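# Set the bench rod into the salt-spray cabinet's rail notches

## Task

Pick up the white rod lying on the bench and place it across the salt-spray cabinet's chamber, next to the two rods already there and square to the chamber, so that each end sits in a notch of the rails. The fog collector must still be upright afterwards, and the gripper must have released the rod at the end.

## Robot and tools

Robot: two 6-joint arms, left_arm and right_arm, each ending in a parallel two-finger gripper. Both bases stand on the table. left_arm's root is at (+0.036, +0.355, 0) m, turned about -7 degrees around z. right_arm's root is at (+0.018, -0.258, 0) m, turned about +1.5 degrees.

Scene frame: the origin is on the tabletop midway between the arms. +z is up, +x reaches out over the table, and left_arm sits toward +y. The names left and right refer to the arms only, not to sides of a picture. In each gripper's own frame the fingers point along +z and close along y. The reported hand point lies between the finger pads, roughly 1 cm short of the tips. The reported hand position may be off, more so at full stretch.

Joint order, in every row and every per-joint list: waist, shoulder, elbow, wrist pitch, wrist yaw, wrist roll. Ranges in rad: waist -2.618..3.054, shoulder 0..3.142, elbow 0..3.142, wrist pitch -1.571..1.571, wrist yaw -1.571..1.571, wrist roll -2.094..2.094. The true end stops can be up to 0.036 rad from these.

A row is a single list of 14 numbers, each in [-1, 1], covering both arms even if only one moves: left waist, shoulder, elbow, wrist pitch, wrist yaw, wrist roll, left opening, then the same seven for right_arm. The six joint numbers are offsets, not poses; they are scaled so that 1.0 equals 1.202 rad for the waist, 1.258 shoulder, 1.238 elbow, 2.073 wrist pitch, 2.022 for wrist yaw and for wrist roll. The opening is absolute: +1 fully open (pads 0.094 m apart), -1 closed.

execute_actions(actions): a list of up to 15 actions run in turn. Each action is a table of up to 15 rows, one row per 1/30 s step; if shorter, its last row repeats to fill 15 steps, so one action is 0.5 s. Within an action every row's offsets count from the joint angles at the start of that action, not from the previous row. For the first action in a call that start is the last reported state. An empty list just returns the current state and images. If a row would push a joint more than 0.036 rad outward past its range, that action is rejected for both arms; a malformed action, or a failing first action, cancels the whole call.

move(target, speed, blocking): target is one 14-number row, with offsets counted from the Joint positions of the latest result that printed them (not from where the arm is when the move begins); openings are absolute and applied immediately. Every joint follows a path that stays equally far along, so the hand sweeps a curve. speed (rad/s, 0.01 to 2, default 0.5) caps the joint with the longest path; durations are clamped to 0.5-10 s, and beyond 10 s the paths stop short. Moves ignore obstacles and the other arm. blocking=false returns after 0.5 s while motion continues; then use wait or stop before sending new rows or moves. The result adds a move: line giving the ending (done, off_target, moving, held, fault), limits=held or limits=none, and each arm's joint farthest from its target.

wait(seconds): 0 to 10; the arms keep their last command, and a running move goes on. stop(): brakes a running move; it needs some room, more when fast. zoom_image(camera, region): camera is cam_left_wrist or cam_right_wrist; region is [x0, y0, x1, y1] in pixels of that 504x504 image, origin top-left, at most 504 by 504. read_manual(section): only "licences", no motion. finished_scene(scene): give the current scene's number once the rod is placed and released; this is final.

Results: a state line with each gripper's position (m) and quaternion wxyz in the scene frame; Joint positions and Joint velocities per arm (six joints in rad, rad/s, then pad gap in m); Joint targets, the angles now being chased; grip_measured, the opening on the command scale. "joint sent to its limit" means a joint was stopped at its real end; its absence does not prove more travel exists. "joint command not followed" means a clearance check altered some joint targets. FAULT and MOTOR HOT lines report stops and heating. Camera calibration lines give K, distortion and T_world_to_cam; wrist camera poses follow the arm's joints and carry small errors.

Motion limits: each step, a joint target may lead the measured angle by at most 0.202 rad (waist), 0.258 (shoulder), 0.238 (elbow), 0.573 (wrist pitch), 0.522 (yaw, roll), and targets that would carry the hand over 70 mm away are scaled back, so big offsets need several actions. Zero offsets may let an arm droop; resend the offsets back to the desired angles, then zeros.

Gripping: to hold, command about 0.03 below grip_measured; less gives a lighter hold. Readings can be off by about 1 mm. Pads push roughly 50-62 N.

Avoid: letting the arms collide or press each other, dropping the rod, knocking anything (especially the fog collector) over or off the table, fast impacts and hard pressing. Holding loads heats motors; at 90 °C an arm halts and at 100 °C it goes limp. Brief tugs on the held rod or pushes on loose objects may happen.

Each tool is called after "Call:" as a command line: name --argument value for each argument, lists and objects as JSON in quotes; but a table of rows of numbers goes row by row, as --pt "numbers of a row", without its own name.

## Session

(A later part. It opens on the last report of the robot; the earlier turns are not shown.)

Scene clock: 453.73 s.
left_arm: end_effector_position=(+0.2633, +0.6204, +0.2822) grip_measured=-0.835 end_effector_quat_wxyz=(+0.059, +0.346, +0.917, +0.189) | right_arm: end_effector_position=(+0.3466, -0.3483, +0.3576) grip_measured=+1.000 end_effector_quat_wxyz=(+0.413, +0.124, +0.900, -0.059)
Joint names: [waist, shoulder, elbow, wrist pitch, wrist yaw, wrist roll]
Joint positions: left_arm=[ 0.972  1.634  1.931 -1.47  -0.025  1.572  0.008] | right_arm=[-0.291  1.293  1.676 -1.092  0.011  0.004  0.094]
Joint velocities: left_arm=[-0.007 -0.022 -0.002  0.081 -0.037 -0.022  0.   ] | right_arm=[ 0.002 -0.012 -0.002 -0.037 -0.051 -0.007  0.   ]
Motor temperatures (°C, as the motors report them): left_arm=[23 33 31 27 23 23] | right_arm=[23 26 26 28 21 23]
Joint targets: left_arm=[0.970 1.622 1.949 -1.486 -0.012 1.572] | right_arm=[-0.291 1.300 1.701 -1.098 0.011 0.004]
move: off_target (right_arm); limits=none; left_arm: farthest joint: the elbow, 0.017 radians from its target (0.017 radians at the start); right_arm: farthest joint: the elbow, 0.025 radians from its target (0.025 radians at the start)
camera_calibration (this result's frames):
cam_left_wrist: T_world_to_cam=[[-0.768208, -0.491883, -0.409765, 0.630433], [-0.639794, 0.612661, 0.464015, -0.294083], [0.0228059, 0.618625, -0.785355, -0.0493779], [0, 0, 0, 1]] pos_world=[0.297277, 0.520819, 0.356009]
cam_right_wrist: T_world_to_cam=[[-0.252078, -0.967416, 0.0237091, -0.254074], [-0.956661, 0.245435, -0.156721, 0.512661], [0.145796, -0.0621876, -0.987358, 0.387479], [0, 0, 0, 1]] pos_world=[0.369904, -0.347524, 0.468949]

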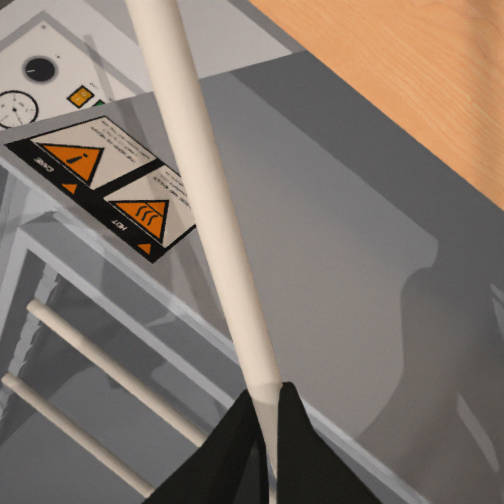

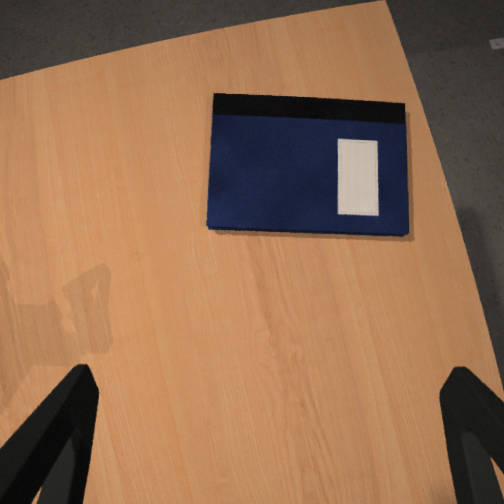

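Call:
move --target '[0.420,0.1757,0.0719,0.1037,-0.042,-0.1063,-0.868,0,0.005,0.02,-0.003,0,0,1]' --speed 0.5

Scene clock: 496.37 s.
left_arm: end_effector_position=(+0.1080, +0.7826, +0.2437) grip_measured=-0.835 end_effector_quat_wxyz=(-0.008, -0.005, +0.974, +0.228) | right_arm: end_effector_position=(+0.3466, -0.3483, +0.3576) grip_measured=+1.000 end_effector_quat_wxyz=(+0.413, +0.124, +0.900, -0.059)
Joint names: [waist, shoulder, elbow, wrist pitch, wrist yaw, wrist roll]
Joint positions: left_arm=[ 1.48   1.849  1.992 -1.267 -0.112  1.369  0.008] | right_arm=[-0.291  1.293  1.676 -1.092  0.011  0.004  0.094]
Joint velocities: left_arm=[ 0.002  0.017  0.002 -0.022  0.037  0.007  0.   ] | right_arm=[-0.002 -0.002  0.007  0.022 -0.007  0.022  0.   ]
Motor temperatures (°C, as the motors report them): left_arm=[23 33 32 27 23 23] | right_arm=[23 26 27 28 21 23]
Joint targets: left_arm=[1.476 1.855 2.020 -1.255 -0.110 1.357] | right_arm=[-0.291 1.300 1.701 -1.098 0.011 0.004]
move: off_target (left_arm, right_arm); limits=none; left_arm: farthest joint: the elbow, 0.028 radians from its target (0.089 radians at the start); right_arm: farthest joint: the elbow, 0.025 radians from its target (0.025 radians at the start)
camera_calibration (this result's frames):
cam_left_wrist: T_world_to_cam=[[-0.241186, -0.851696, -0.465235, 0.813311], [-0.889906, 0.00284417, 0.456136, 0.0312411], [-0.387166, 0.524029, -0.758615, -0.0645949], [0, 0, 0, 1]] pos_world=[0.198952, 0.726455, 0.315128]
cam_right_wrist: T_world_to_cam=[[-0.252078, -0.967416, 0.0237091, -0.254074], [-0.956661, 0.245435, -0.156721, 0.512661], [0.145796, -0.0621876, -0.987358, 0.387479], [0, 0, 0, 1]] pos_world=[0.369904, -0.347524, 0.468949]

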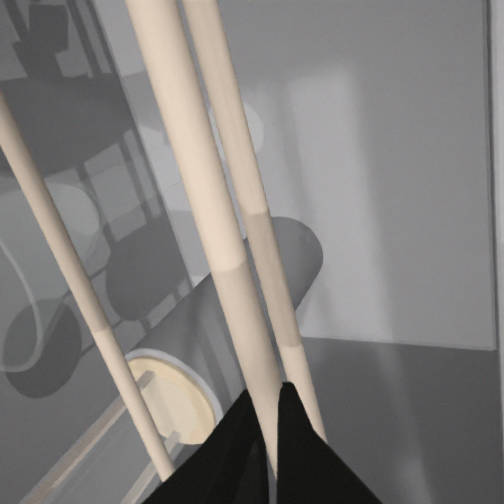

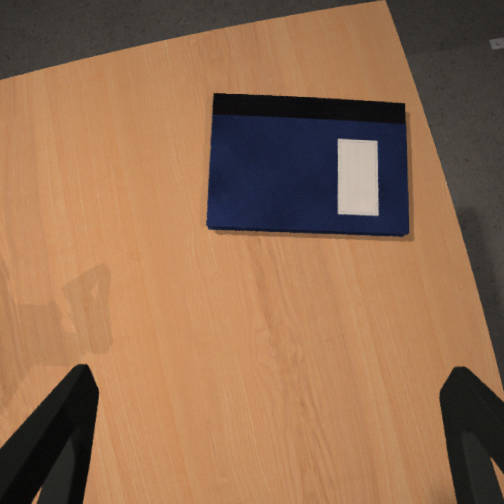

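Call:
move --target '[0.0275,0.1971,0.2544,0.015,0.0119,0.0213,-0.868,0.99,0.642,0.150,0.742,-0.2,0,1]' --speed 0.9

Scene clock: 537.87 s.
left_arm: end_effector_position=(+0.1113, +0.8506, +0.2407) grip_measured=-0.835 end_effector_quat_wxyz=(-0.006, +0.002, +0.965, +0.262) | right_arm: end_effector_position=(+0.3452, +0.2984, +0.3661) grip_measured=+1.000 end_effector_quat_wxyz=(+0.604, -0.418, +0.510, +0.448)
Joint names: [waist, shoulder, elbow, wrist pitch, wrist yaw, wrist roll]
Joint positions: left_arm=[ 1.505  2.083  2.28  -1.247 -0.106  1.411  0.008] | right_arm=[ 0.906  2.119  1.835  0.425 -0.389  0.004  0.094]
Joint velocities: left_arm=[ 0.002  0.002  0.002  0.037  0.007 -0.037 -0.001] | right_arm=[-0.017 -0.002 -0.002  0.037 -0.022 -0.007  0.   ]
Motor temperatures (°C, as the motors report them): left_arm=[23 34 34 28 23 23] | right_arm=[23 26 27 28 21 23]
Joint targets: left_arm=[1.513 2.097 2.307 -1.236 -0.088 1.412] | right_arm=[0.899 2.101 1.861 0.446 -0.394 0.004]
move: off_target (left_arm, right_arm); limits=none; left_arm: farthest joint: the elbow, 0.027 radians from its target (0.315 radians at the start); right_arm: farthest joint: the elbow, 0.027 radians from its target (0.186 radians at the start)
camera_calibration (this result's frames):
cam_left_wrist: T_world_to_cam=[[-0.253903, -0.813048, -0.523914, 0.853343], [-0.890045, -0.0156359, 0.455605, 0.0512498], [-0.37862, 0.581986, -0.71968, -0.160845], [0, 0, 0, 1]] pos_world=[0.201381, 0.78822, 0.307972]
cam_right_wrist: T_world_to_cam=[[0.965044, -0.250434, 0.0772846, -0.28266], [-0.0732708, -0.540919, -0.837877, 0.533003], [0.251638, 0.802926, -0.54036, -0.0221443], [0, 0, 0, 1]] pos_world=[0.317405, 0.235304, 0.45647]

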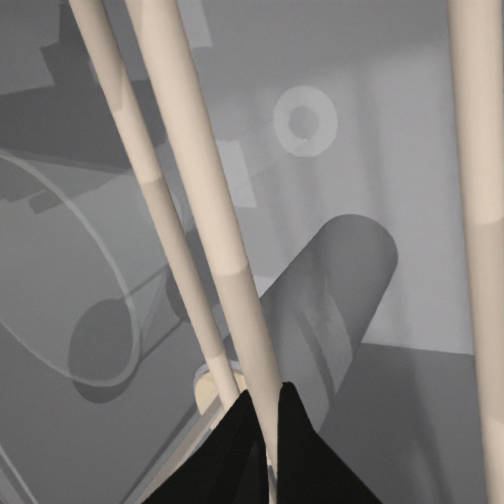

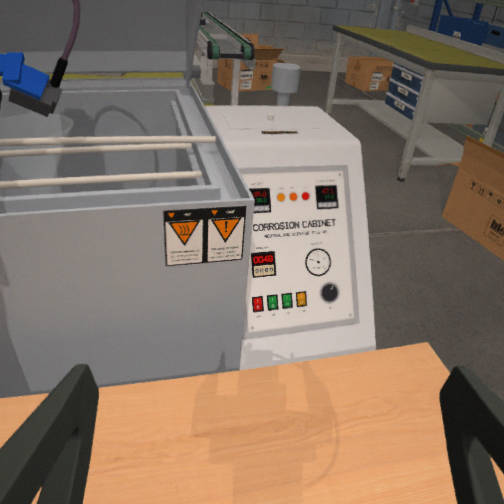

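Call:
zoom_image --camera "cam_right_wrist" --region '[140, 100, 260, 220]'

Region (140, 100, 260, 220) of cam_right_wrist's 504x504 image, scaled by 4.200, with more detail than that image has.

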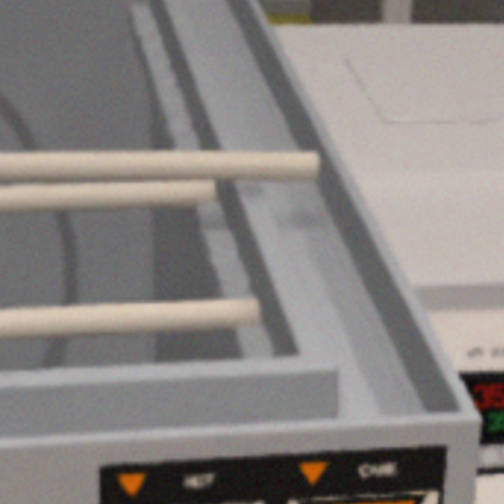

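Call:
zoom_image --camera "cam_left_wrist" --region '[40, 0, 504, 400]'

Region (40, 0, 504, 400) of cam_left_wrist's 504x504 image, scaled by 1.086, with more detail than that image has; it fills the top 434 rows of this view, and the rest is white.

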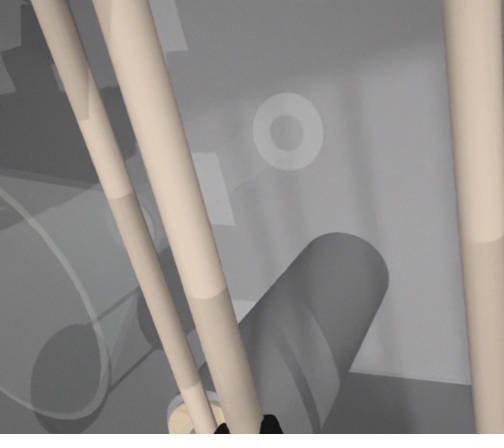

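Call:
zoom_image --camera "cam_left_wrist" --region '[70, 30, 210, 70]'

Call:
zoom_image --camera "cam_left_wrist" --region '[170, 300, 310, 340]'

Call:
zoom_image --camera "cam_left_wrist" --region '[404, 30, 504, 70]'

Call:
zoom_image --camera "cam_left_wrist" --region '[404, 300, 504, 340]'

Region (70, 30, 210, 70) of cam_left_wrist's 504x504 image, scaled by 3.600, with more detail than that image has; it fills the top 144 rows of this view, and the rest is white.

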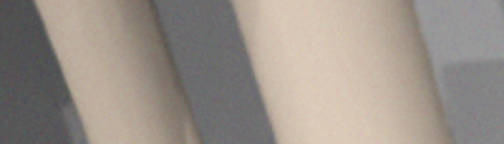

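Region (170, 300, 310, 340) of cam_left_wrist's 504x504 image, scaled by 3.600, with more detail than that image has; it fills the top 144 rows of this view, and the rest is white.

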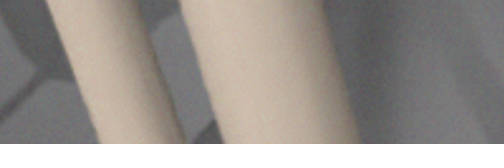

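Region (404, 30, 504, 70) of cam_left_wrist's 504x504 image, scaled by 5.040, with more detail than that image has; it fills the top 202 rows of this view, and the rest is white.

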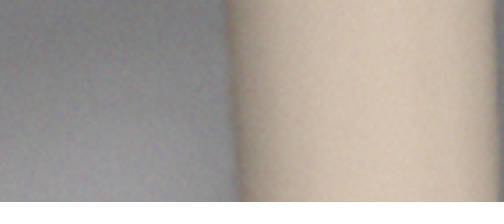

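Region (404, 300, 504, 340) of cam_left_wrist's 504x504 image, scaled by 5.040, with more detail than that image has; it fills the top 202 rows of this view, and the rest is white.

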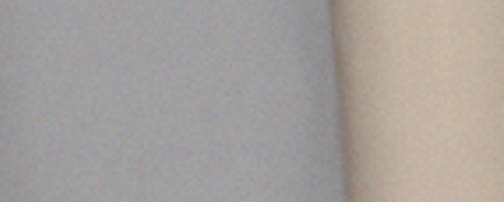

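Call:
move --target '[0.0666,-0.006,-0.0509,0.0227,0.0312,0.0252,-0.868,0,-0.014,0.021,0.010,-0.002,0,1]' --speed 0.1

Scene clock: 623.03 s.
left_arm: end_effector_position=(+0.0822, +0.8557, +0.2257) grip_measured=-0.835 end_effector_quat_wxyz=(-0.001, -0.004, +0.968, +0.250) | right_arm: end_effector_position=(+0.3452, +0.2984, +0.3662) grip_measured=+1.000 end_effector_quat_wxyz=(+0.604, -0.418, +0.510, +0.448)
Joint names: [waist, shoulder, elbow, wrist pitch, wrist yaw, wrist roll]
Joint positions: left_arm=[ 1.58   2.083  2.227 -1.212 -0.061  1.461  0.008] | right_arm=[ 0.906  2.119  1.835  0.425 -0.389  0.004  0.094]
Joint velocities: left_arm=[-0.002  0.002 -0.002 -0.007 -0.066  0.051 -0.   ] | right_arm=[-0.012 -0.002 -0.022  0.007 -0.007 -0.007  0.   ]
Motor temperatures (°C, as the motors report them): left_arm=[23 38 34 30 23 23] | right_arm=[23 33 29 30 21 23]
Joint targets: left_arm=[1.585 2.076 2.217 -1.200 -0.043 1.463] | right_arm=[0.906 2.101 1.861 0.445 -0.393 0.004]
move: off_target (right_arm); limits=none; left_arm: farthest joint: the wrist yaw, 0.018 radians from its target (0.063 radians at the start); right_arm: farthest joint: the elbow, 0.026 radians from its target (0.026 radians at the start)
camera_calibration (this result's frames):
cam_left_wrist: T_world_to_cam=[[-0.240072, -0.827855, -0.506973, 0.849964], [-0.895084, -0.0133742, 0.445697, 0.0330037], [-0.375753, 0.560782, -0.737789, -0.163649], [0, 0, 0, 1]] pos_world=[0.172102, 0.79586, 0.29546]
cam_right_wrist: T_world_to_cam=[[0.965026, -0.250458, 0.0774272, -0.282701], [-0.0730803, -0.540662, -0.83806, 0.532996], [0.251761, 0.803091, -0.540056, -0.0222891], [0, 0, 0, 1]] pos_world=[0.317377, 0.235266, 0.456534]

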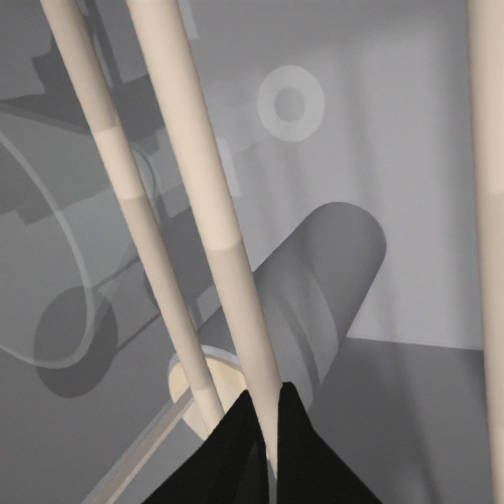

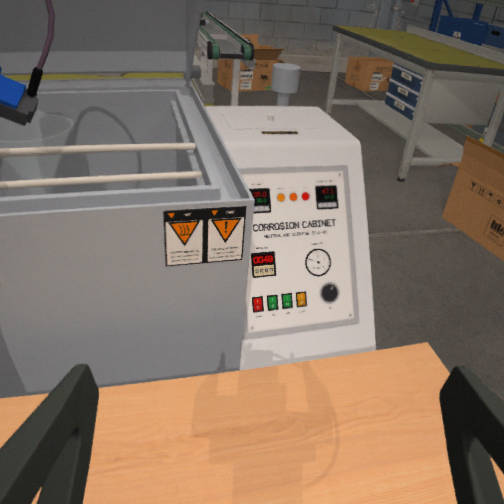

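Precisely on target. Check the right end.

Call:
zoom_image --camera "cam_right_wrist" --region '[160, 120, 240, 200]'

Region (160, 120, 240, 200) of cam_right_wrist's 504x504 image, scaled by 6.300, with more detail than that image has.

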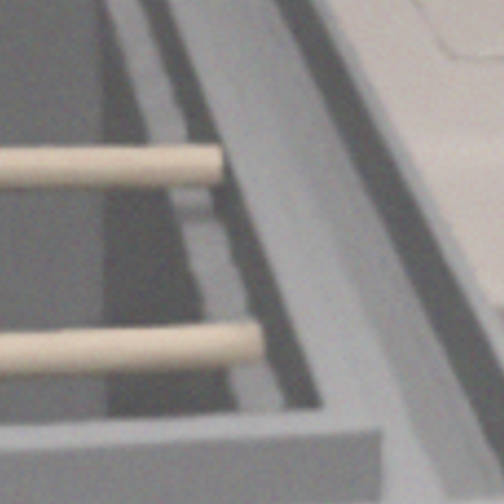

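Call:
zoom_image --camera "cam_left_wrist" --region '[40, 30, 220, 70]'

Call:
zoom_image --camera "cam_left_wrist" --region '[150, 300, 310, 340]'

Call:
zoom_image --camera "cam_left_wrist" --region '[424, 30, 504, 70]'

Call:
zoom_image --camera "cam_left_wrist" --region '[424, 300, 504, 340]'

Region (40, 30, 220, 70) of cam_left_wrist's 504x504 image, scaled by 2.800, with more detail than that image has.

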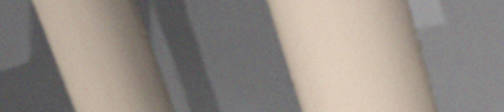

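Region (150, 300, 310, 340) of cam_left_wrist's 504x504 image, scaled by 3.150, with more detail than that image has; it fills the top 126 rows of this view, and the rest is white.

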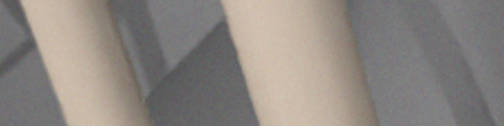

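Region (424, 30, 504, 70) of cam_left_wrist's 504x504 image, scaled by 6.300, with more detail than that image has.

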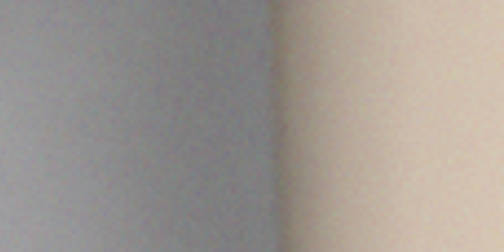

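Region (424, 300, 504, 340) of cam_left_wrist's 504x504 image, scaled by 6.300, with more detail than that image has.

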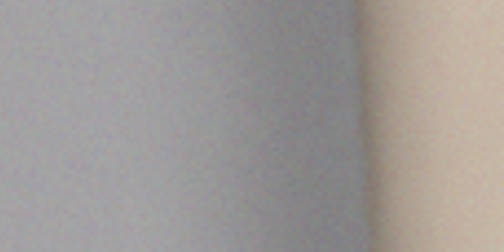

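Call:
move --target '[0.004,-0.0056,-0.059,0.0241,0.009,0.001,-0.868,0,-0.014,0.021,0.010,-0.002,0,1]' --speed 0.08

Scene clock: 663.70 s.
left_arm: end_effector_position=(+0.0824, +0.8557, +0.2078) grip_measured=-0.835 end_effector_quat_wxyz=(-0.003, -0.003, +0.971, +0.238) | right_arm: end_effector_position=(+0.3452, +0.2984, +0.3662) grip_measured=+1.000 end_effector_quat_wxyz=(+0.604, -0.418, +0.510, +0.448)
Joint names: [waist, shoulder, elbow, wrist pitch, wrist yaw, wrist roll]
Joint positions: left_arm=[ 1.58   2.083  2.164 -1.174 -0.06   1.462  0.008] | right_arm=[ 0.906  2.119  1.835  0.425 -0.389  0.004  0.094]
Joint velocities: left_arm=[ 0.012  0.007  0.002  0.022 -0.022 -0.022 -0.   ] | right_arm=[ 0.007 -0.012  0.012  0.037  0.037 -0.037  0.   ]
Motor temperatures (°C, as the motors report them): left_arm=[23 41 32 30 23 23] | right_arm=[23 34 29 30 21 23]
Joint targets: left_arm=[1.584 2.076 2.154 -1.162 -0.043 1.463] | right_arm=[0.906 2.101 1.861 0.446 -0.393 0.004]
move: off_target (right_arm); limits=none; left_arm: farthest joint: the wrist yaw, 0.017 radians from its target (0.017 radians at the start); right_arm: farthest joint: the elbow, 0.026 radians from its target (0.026 radians at the start)
camera_calibration (this result's frames):
cam_left_wrist: T_world_to_cam=[[-0.242603, -0.839975, -0.485371, 0.84698], [-0.89384, -0.000934115, 0.448385, 0.0298109], [-0.377086, 0.542624, -0.750577, -0.158514], [0, 0, 0, 1]] pos_world=[0.172353, 0.797484, 0.278756]
cam_right_wrist: T_world_to_cam=[[0.965026, -0.250458, 0.0774272, -0.282701], [-0.0730803, -0.540662, -0.83806, 0.532996], [0.251761, 0.803091, -0.540056, -0.0222891], [0, 0, 0, 1]] pos_world=[0.317377, 0.235266, 0.456534]

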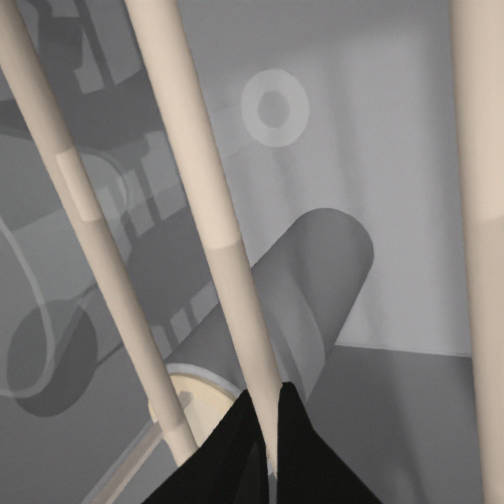

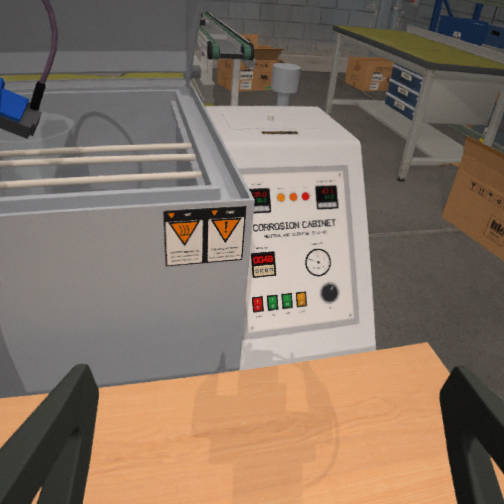

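Call:
zoom_image --camera "cam_right_wrist" --region '[170, 130, 230, 190]'

Region (170, 130, 230, 190) of cam_right_wrist's 504x504 image, scaled by 8.400, with more detail than that image has.

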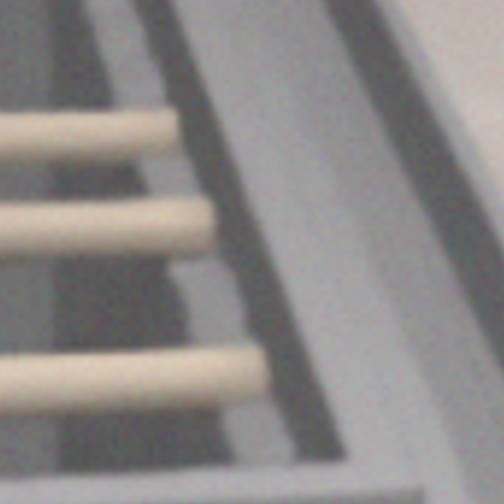

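Call:
move --target '[0.004,-0.0056,-0.0307,0.014,0.008,0.001,-0.868,0,-0.014,0.021,0.010,-0.002,0,1]' --speed 0.05

Scene clock: 677.07 s.
left_arm: end_effector_position=(+0.0824, +0.8556, +0.2027) grip_measured=-0.835 end_effector_quat_wxyz=(-0.003, -0.002, +0.972, +0.235) | right_arm: end_effector_position=(+0.3452, +0.2984, +0.3662) grip_measured=+1.000 end_effector_quat_wxyz=(+0.604, -0.418, +0.510, +0.448)
Joint names: [waist, shoulder, elbow, wrist pitch, wrist yaw, wrist roll]
Joint positions: left_arm=[ 1.58   2.083  2.146 -1.163 -0.06   1.464  0.008] | right_arm=[ 0.906  2.119  1.835  0.425 -0.389  0.004  0.094]
Joint velocities: left_arm=[-0.012 -0.002  0.007 -0.095  0.051  0.022 -0.001] | right_arm=[ 0.007  0.017 -0.012 -0.007 -0.051 -0.022  0.   ]
Motor temperatures (°C, as the motors report them): left_arm=[23 42 32 30 23 23] | right_arm=[23 34 29 30 21 23]
Joint targets: left_arm=[1.584 2.076 2.126 -1.145 -0.044 1.464] | right_arm=[0.906 2.101 1.861 0.446 -0.393 0.004]
move: off_target (right_arm); limits=none; left_arm: farthest joint: the elbow, 0.020 radians from its target (0.038 radians at the start); right_arm: farthest joint: the elbow, 0.026 radians from its target (0.026 radians at the start)
camera_calibration (this result's frames):
cam_left_wrist: T_world_to_cam=[[-0.24519, -0.842753, -0.479218, 0.845752], [-0.893157, 0.00412496, 0.449727, 0.027481], [-0.377032, 0.538285, -0.753722, -0.157892], [0, 0, 0, 1]] pos_world=[0.172385, 0.797638, 0.273934]
cam_right_wrist: T_world_to_cam=[[0.965026, -0.250458, 0.0774272, -0.282701], [-0.0730803, -0.540662, -0.83806, 0.532996], [0.251761, 0.803091, -0.540056, -0.0222891], [0, 0, 0, 1]] pos_world=[0.317377, 0.235266, 0.456534]

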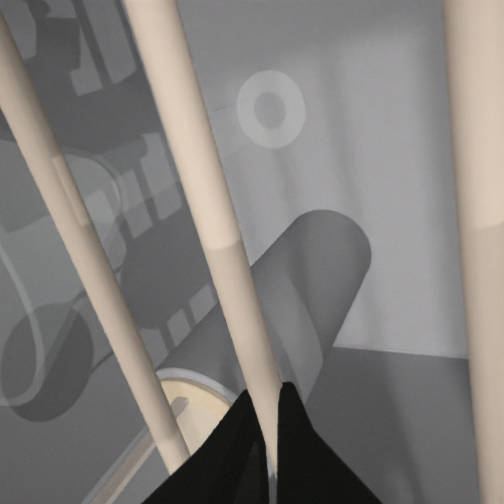

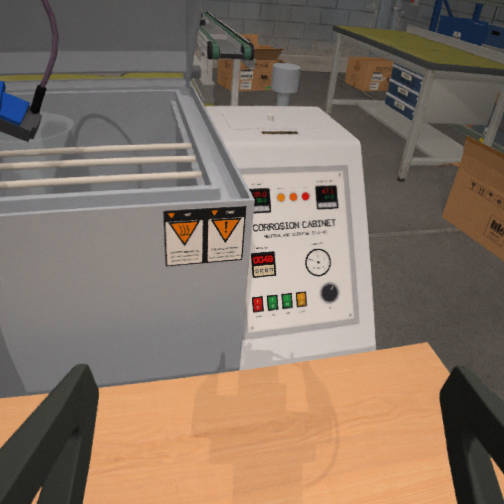

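Call:
zoom_image --camera "cam_right_wrist" --region '[170, 130, 230, 190]'

Region (170, 130, 230, 190) of cam_right_wrist's 504x504 image, scaled by 8.400, with more detail than that image has.

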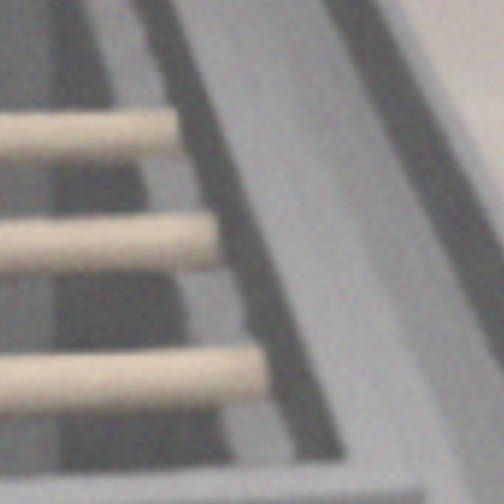

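Call:
execute_actions --actions '[[[0.004,-0.0056,-0.028,0.012,0.008,0.0,-0.868,0,-0.014,0.021,0.010,-0.002,0,1]]]'

Scene clock: 688.50 s.
left_arm: end_effector_position=(+0.0824, +0.8556, +0.2024) grip_measured=-0.835 end_effector_quat_wxyz=(-0.003, -0.002, +0.972, +0.236) | right_arm: end_effector_position=(+0.3452, +0.2984, +0.3662) grip_measured=+1.000 end_effector_quat_wxyz=(+0.604, -0.418, +0.510, +0.448)
Joint names: [waist, shoulder, elbow, wrist pitch, wrist yaw, wrist roll]
Joint positions: left_arm=[ 1.58   2.079  2.137 -1.155 -0.06   1.465  0.008] | right_arm=[ 0.906  2.119  1.835  0.425 -0.389  0.004  0.094]
Joint velocities: left_arm=[ 0.002 -0.022  0.012  0.007 -0.022 -0.051 -0.001] | right_arm=[ 0.002  0.007 -0.007  0.051 -0.022  0.066  0.   ]
Motor temperatures (°C, as the motors report them): left_arm=[23 42 32 30 23 23] | right_arm=[23 35 29 30 21 23]
Joint targets: left_arm=[1.584 2.076 2.111 -1.138 -0.044 1.465] | right_arm=[0.906 2.101 1.861 0.446 -0.393 0.004]
camera_calibration (this result's frames):
cam_left_wrist: T_world_to_cam=[[-0.245389, -0.841214, -0.481812, 0.844917], [-0.893237, 0.00306611, 0.449576, 0.028527], [-0.376713, 0.540693, -0.752156, -0.160485], [0, 0, 0, 1]] pos_world=[0.172358, 0.797442, 0.273556]
cam_right_wrist: T_world_to_cam=[[0.965026, -0.250458, 0.0774272, -0.282701], [-0.0730803, -0.540662, -0.83806, 0.532996], [0.251761, 0.803091, -0.540056, -0.0222891], [0, 0, 0, 1]] pos_world=[0.317377, 0.235266, 0.456534]

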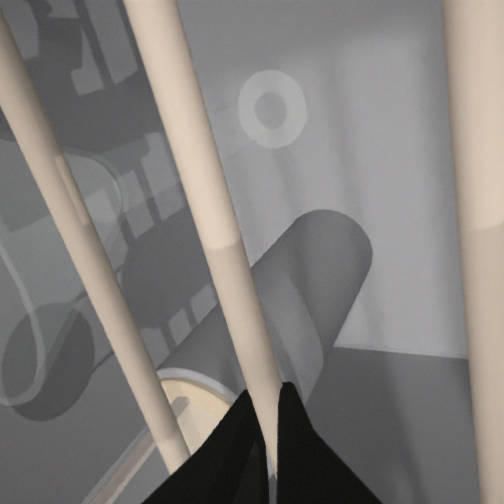

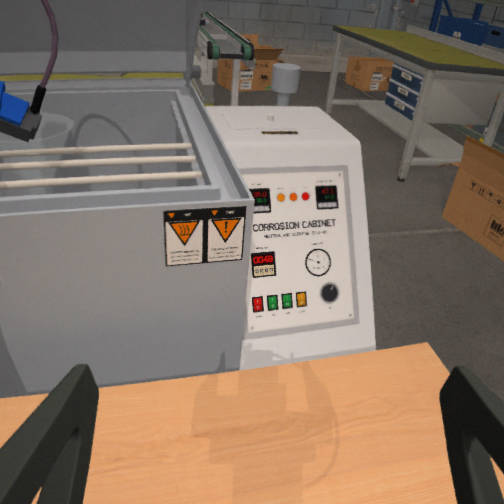

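Call:
zoom_image --camera "cam_right_wrist" --region '[180, 135, 220, 175]'

Region (180, 135, 220, 175) of cam_right_wrist's 504x504 image, scaled by 12.600, with more detail than that image has.

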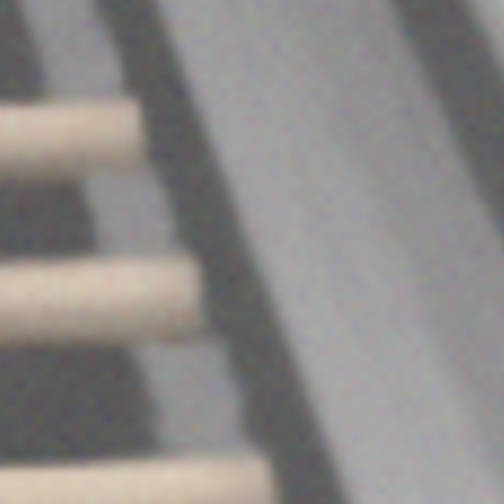

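Call:
execute_actions --actions '[[[0.004,-0.003,-0.006,0.004,0.008,0.0,-0.5,0,-0.014,0.021,0.010,-0.002,0,1]]]'

Scene clock: 702.50 s.
left_arm: end_effector_position=(+0.0826, +0.8572, +0.2033) grip_measured=-0.502 end_effector_quat_wxyz=(-0.002, -0.002, +0.971, +0.240) | right_arm: end_effector_position=(+0.3452, +0.2984, +0.3662) grip_measured=+1.000 end_effector_quat_wxyz=(+0.604, -0.418, +0.510, +0.448)
Joint names: [waist, shoulder, elbow, wrist pitch, wrist yaw, wrist roll]
Joint positions: left_arm=[ 1.58   2.079  2.137 -1.148 -0.06   1.465  0.023] | right_arm=[ 0.906  2.119  1.835  0.425 -0.389  0.004  0.094]
Joint velocities: left_arm=[ 0.012  0.002 -0.012  0.007 -0.066 -0.037 -0.001] | right_arm=[-0.017  0.002 -0.002 -0.007  0.007 -0.022  0.   ]
Motor temperatures (°C, as the motors report them): left_arm=[23 42 31 30 23 23] | right_arm=[23 35 29 30 21 23]
Joint targets: left_arm=[1.584 2.075 2.130 -1.147 -0.044 1.465] | right_arm=[0.906 2.101 1.861 0.446 -0.393 0.004]
camera_calibration (this result's frames):
cam_left_wrist: T_world_to_cam=[[-0.24498, -0.837723, -0.488062, 0.84494], [-0.893616, -0.000167617, 0.448833, 0.0312719], [-0.376079, 0.546095, -0.748562, -0.166066], [0, 0, 0, 1]] pos_world=[0.172484, 0.79852, 0.274037]
cam_right_wrist: T_world_to_cam=[[0.965026, -0.250458, 0.0774272, -0.282701], [-0.0730803, -0.540662, -0.83806, 0.532996], [0.251761, 0.803091, -0.540056, -0.0222891], [0, 0, 0, 1]] pos_world=[0.317377, 0.235266, 0.456534]

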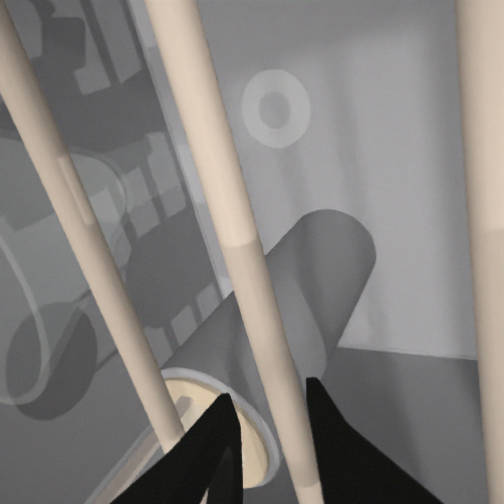

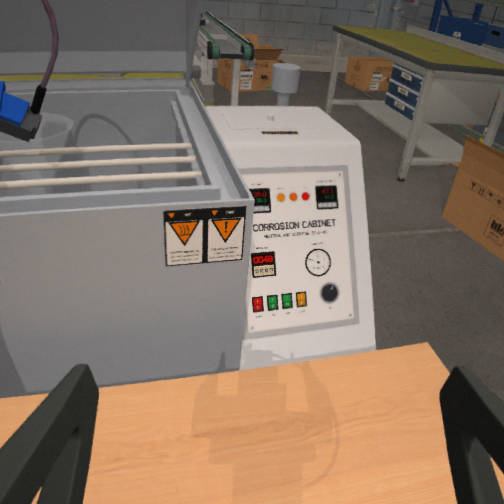

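Call:
zoom_image --camera "cam_right_wrist" --region '[180, 135, 220, 175]'

Region (180, 135, 220, 175) of cam_right_wrist's 504x504 image, scaled by 12.600, with more detail than that image has.

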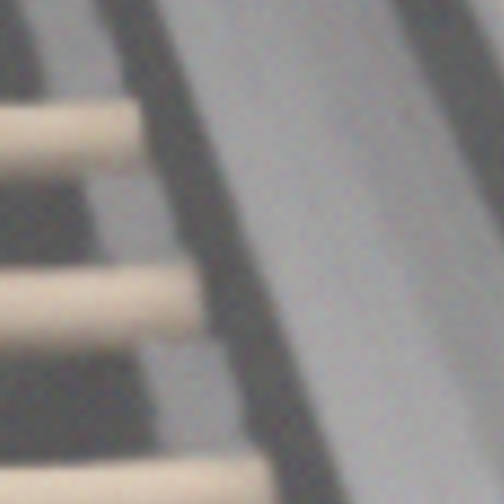

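Call:
zoom_image --camera "cam_left_wrist" --region '[0, 80, 252, 120]'

Call:
zoom_image --camera "cam_left_wrist" --region '[100, 330, 352, 370]'

Region (0, 80, 252, 120) of cam_left_wrist's 504x504 image, scaled by 2.000, with more detail than that image has; it fills the top 80 rows of this view, and the rest is white.

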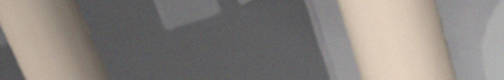

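Region (100, 330, 352, 370) of cam_left_wrist's 504x504 image, scaled by 2.000, with more detail than that image has; it fills the top 80 rows of this view, and the rest is white.

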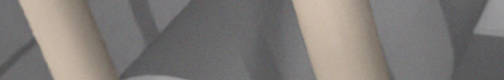

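Call:
move --target '[0.003,-0.045,0.14,-0.085,0.0,0.0,-0.2,0,-0.014,0.021,0.010,-0.002,0,1]' --speed 0.3

Scene clock: 735.70 s.
left_arm: end_effector_position=(+0.0804, +0.8382, +0.2598) grip_measured=-0.202 end_effector_quat_wxyz=(+0.000, -0.003, +0.965, +0.261) | right_arm: end_effector_position=(+0.3452, +0.2984, +0.3662) grip_measured=+1.000 end_effector_quat_wxyz=(+0.604, -0.418, +0.510, +0.448)
Joint names: [waist, shoulder, elbow, wrist pitch, wrist yaw, wrist roll]
Joint positions: left_arm=[ 1.58   2.037  2.293 -1.301 -0.06   1.465  0.037] | right_arm=[ 0.906  2.119  1.835  0.425 -0.389  0.004  0.094]
Joint velocities: left_arm=[ 0.002 -0.002  0.007 -0.081 -0.007  0.022 -0.001] | right_arm=[-0.012  0.002 -0.002 -0.037  0.022 -0.007  0.   ]
Motor temperatures (°C, as the motors report them): left_arm=[23 43 32 30 23 23] | right_arm=[23 36 29 30 21 23]
Joint targets: left_arm=[1.583 2.023 2.310 -1.324 -0.060 1.465] | right_arm=[0.906 2.101 1.861 0.446 -0.393 0.004]
move: off_target (left_arm, right_arm); limits=none; left_arm: farthest joint: the wrist pitch, 0.023 radians from its target (0.176 radians at the start); right_arm: farthest joint: the elbow, 0.026 radians from its target (0.026 radians at the start)
camera_calibration (this result's frames):
cam_left_wrist: T_world_to_cam=[[-0.242322, -0.815045, -0.526291, 0.846715], [-0.895955, -0.0201225, 0.44369, 0.0221624], [-0.372217, 0.579049, -0.725367, -0.148161], [0, 0, 0, 1]] pos_world=[0.169886, 0.776349, 0.328314]
cam_right_wrist: T_world_to_cam=[[0.965026, -0.250458, 0.0774272, -0.282701], [-0.0730803, -0.540662, -0.83806, 0.532996], [0.251761, 0.803091, -0.540056, -0.0222891], [0, 0, 0, 1]] pos_world=[0.317377, 0.235266, 0.456534]

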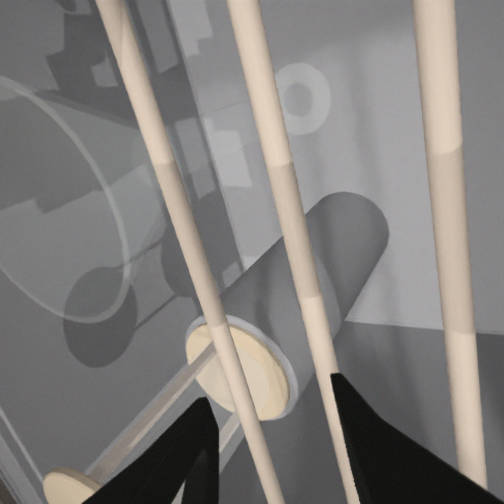

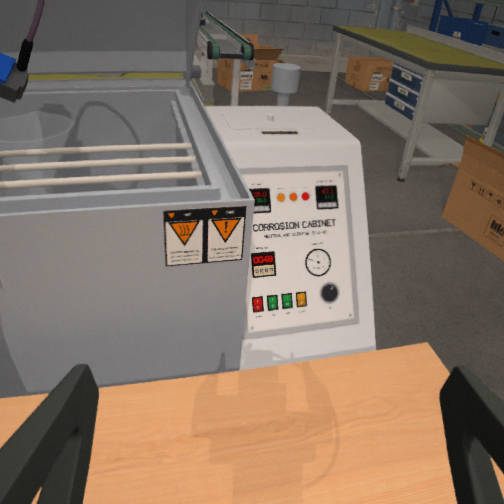

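Call:
move --target '[0.266,-0.44,-0.23,0,0.03,-0.7245,-0.2,0,-0.014,0.021,0.010,-0.002,0,1]' --speed 1.0

Scene clock: 744.83 s.
left_arm: end_effector_position=(-0.0378, +0.7095, +0.3807) grip_measured=-0.202 end_effector_quat_wxyz=(-0.239, +0.712, -0.587, -0.302) | right_arm: end_effector_position=(+0.3452, +0.2984, +0.3662) grip_measured=+1.000 end_effector_quat_wxyz=(+0.604, -0.418, +0.510, +0.448)
Joint names: [waist, shoulder, elbow, wrist pitch, wrist yaw, wrist roll]
Joint positions: left_arm=[ 1.892  1.503  2.022 -1.298 -0.011  0.009  0.037] | right_arm=[ 0.906  2.119  1.835  0.425 -0.389  0.004  0.094]
Joint velocities: left_arm=[-0.002 -0.007  0.002 -0.007  0.051  0.037 -0.   ] | right_arm=[ 0.002  0.007 -0.022 -0.007  0.022 -0.022  0.   ]
Motor temperatures (°C, as the motors report them): left_arm=[23 43 32 29 23 23] | right_arm=[23 36 29 30 21 23]
Joint targets: left_arm=[1.899 1.484 2.009 -1.301 0.001 -0.000] | right_arm=[0.906 2.101 1.861 0.446 -0.393 0.004]
move: off_target (right_arm); limits=none; left_arm: farthest joint: the shoulder, 0.020 radians from its target (0.554 radians at the start); right_arm: farthest joint: the elbow, 0.026 radians from its target (0.026 radians at the start)
camera_calibration (this result's frames):
cam_left_wrist: T_world_to_cam=[[0.974249, 0.0488804, -0.220114, 0.0933377], [-0.0339857, -0.933231, -0.357666, 0.845526], [-0.2229, 0.355936, -0.907538, 0.203403], [0, 0, 0, 1]] pos_world=[-0.0168598, 0.71211, 0.507556]
cam_right_wrist: T_world_to_cam=[[0.965026, -0.250458, 0.0774272, -0.282701], [-0.0730803, -0.540662, -0.83806, 0.532996], [0.251761, 0.803091, -0.540056, -0.0222891], [0, 0, 0, 1]] pos_world=[0.317377, 0.235266, 0.456534]

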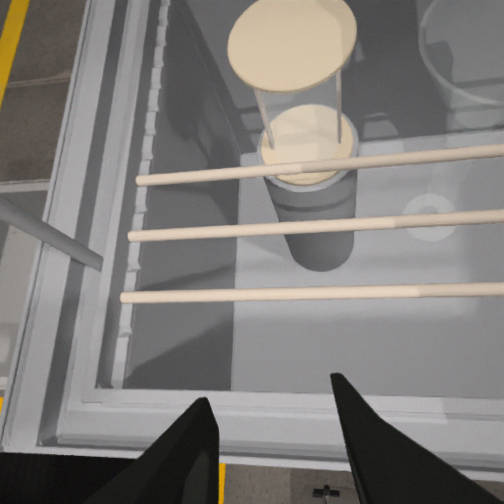

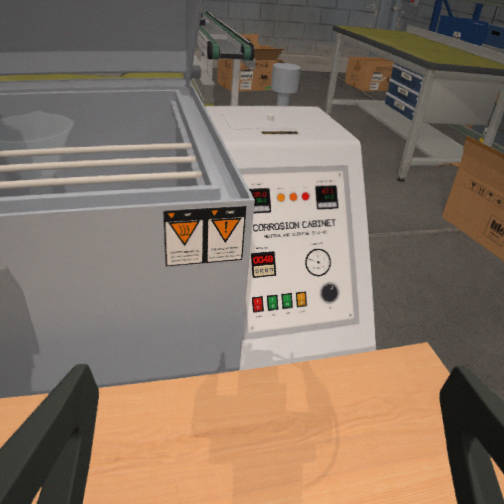

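Call:
zoom_image --camera "cam_left_wrist" --region '[90, 160, 240, 320]'

Region (90, 160, 240, 320) of cam_left_wrist's 504x504 image, scaled by 3.150, with more detail than that image has; it fills the left 472 columns of this view, and the rest is white.

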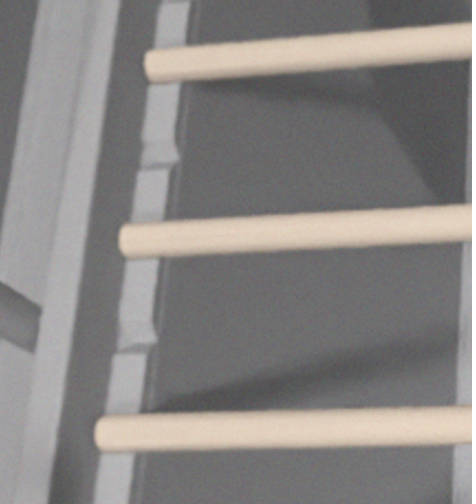

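Call:
zoom_image --camera "cam_left_wrist" --region '[115, 200, 175, 280]'

Region (115, 200, 175, 280) of cam_left_wrist's 504x504 image, scaled by 6.300, with more detail than that image has; it fills the left 378 columns of this view, and the rest is white.

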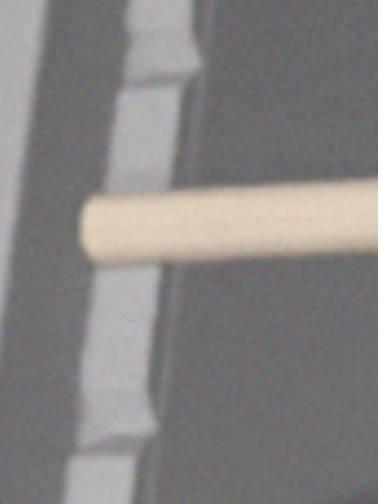

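Call:
finished_scene --scene 2

The scene is finished: the task was done.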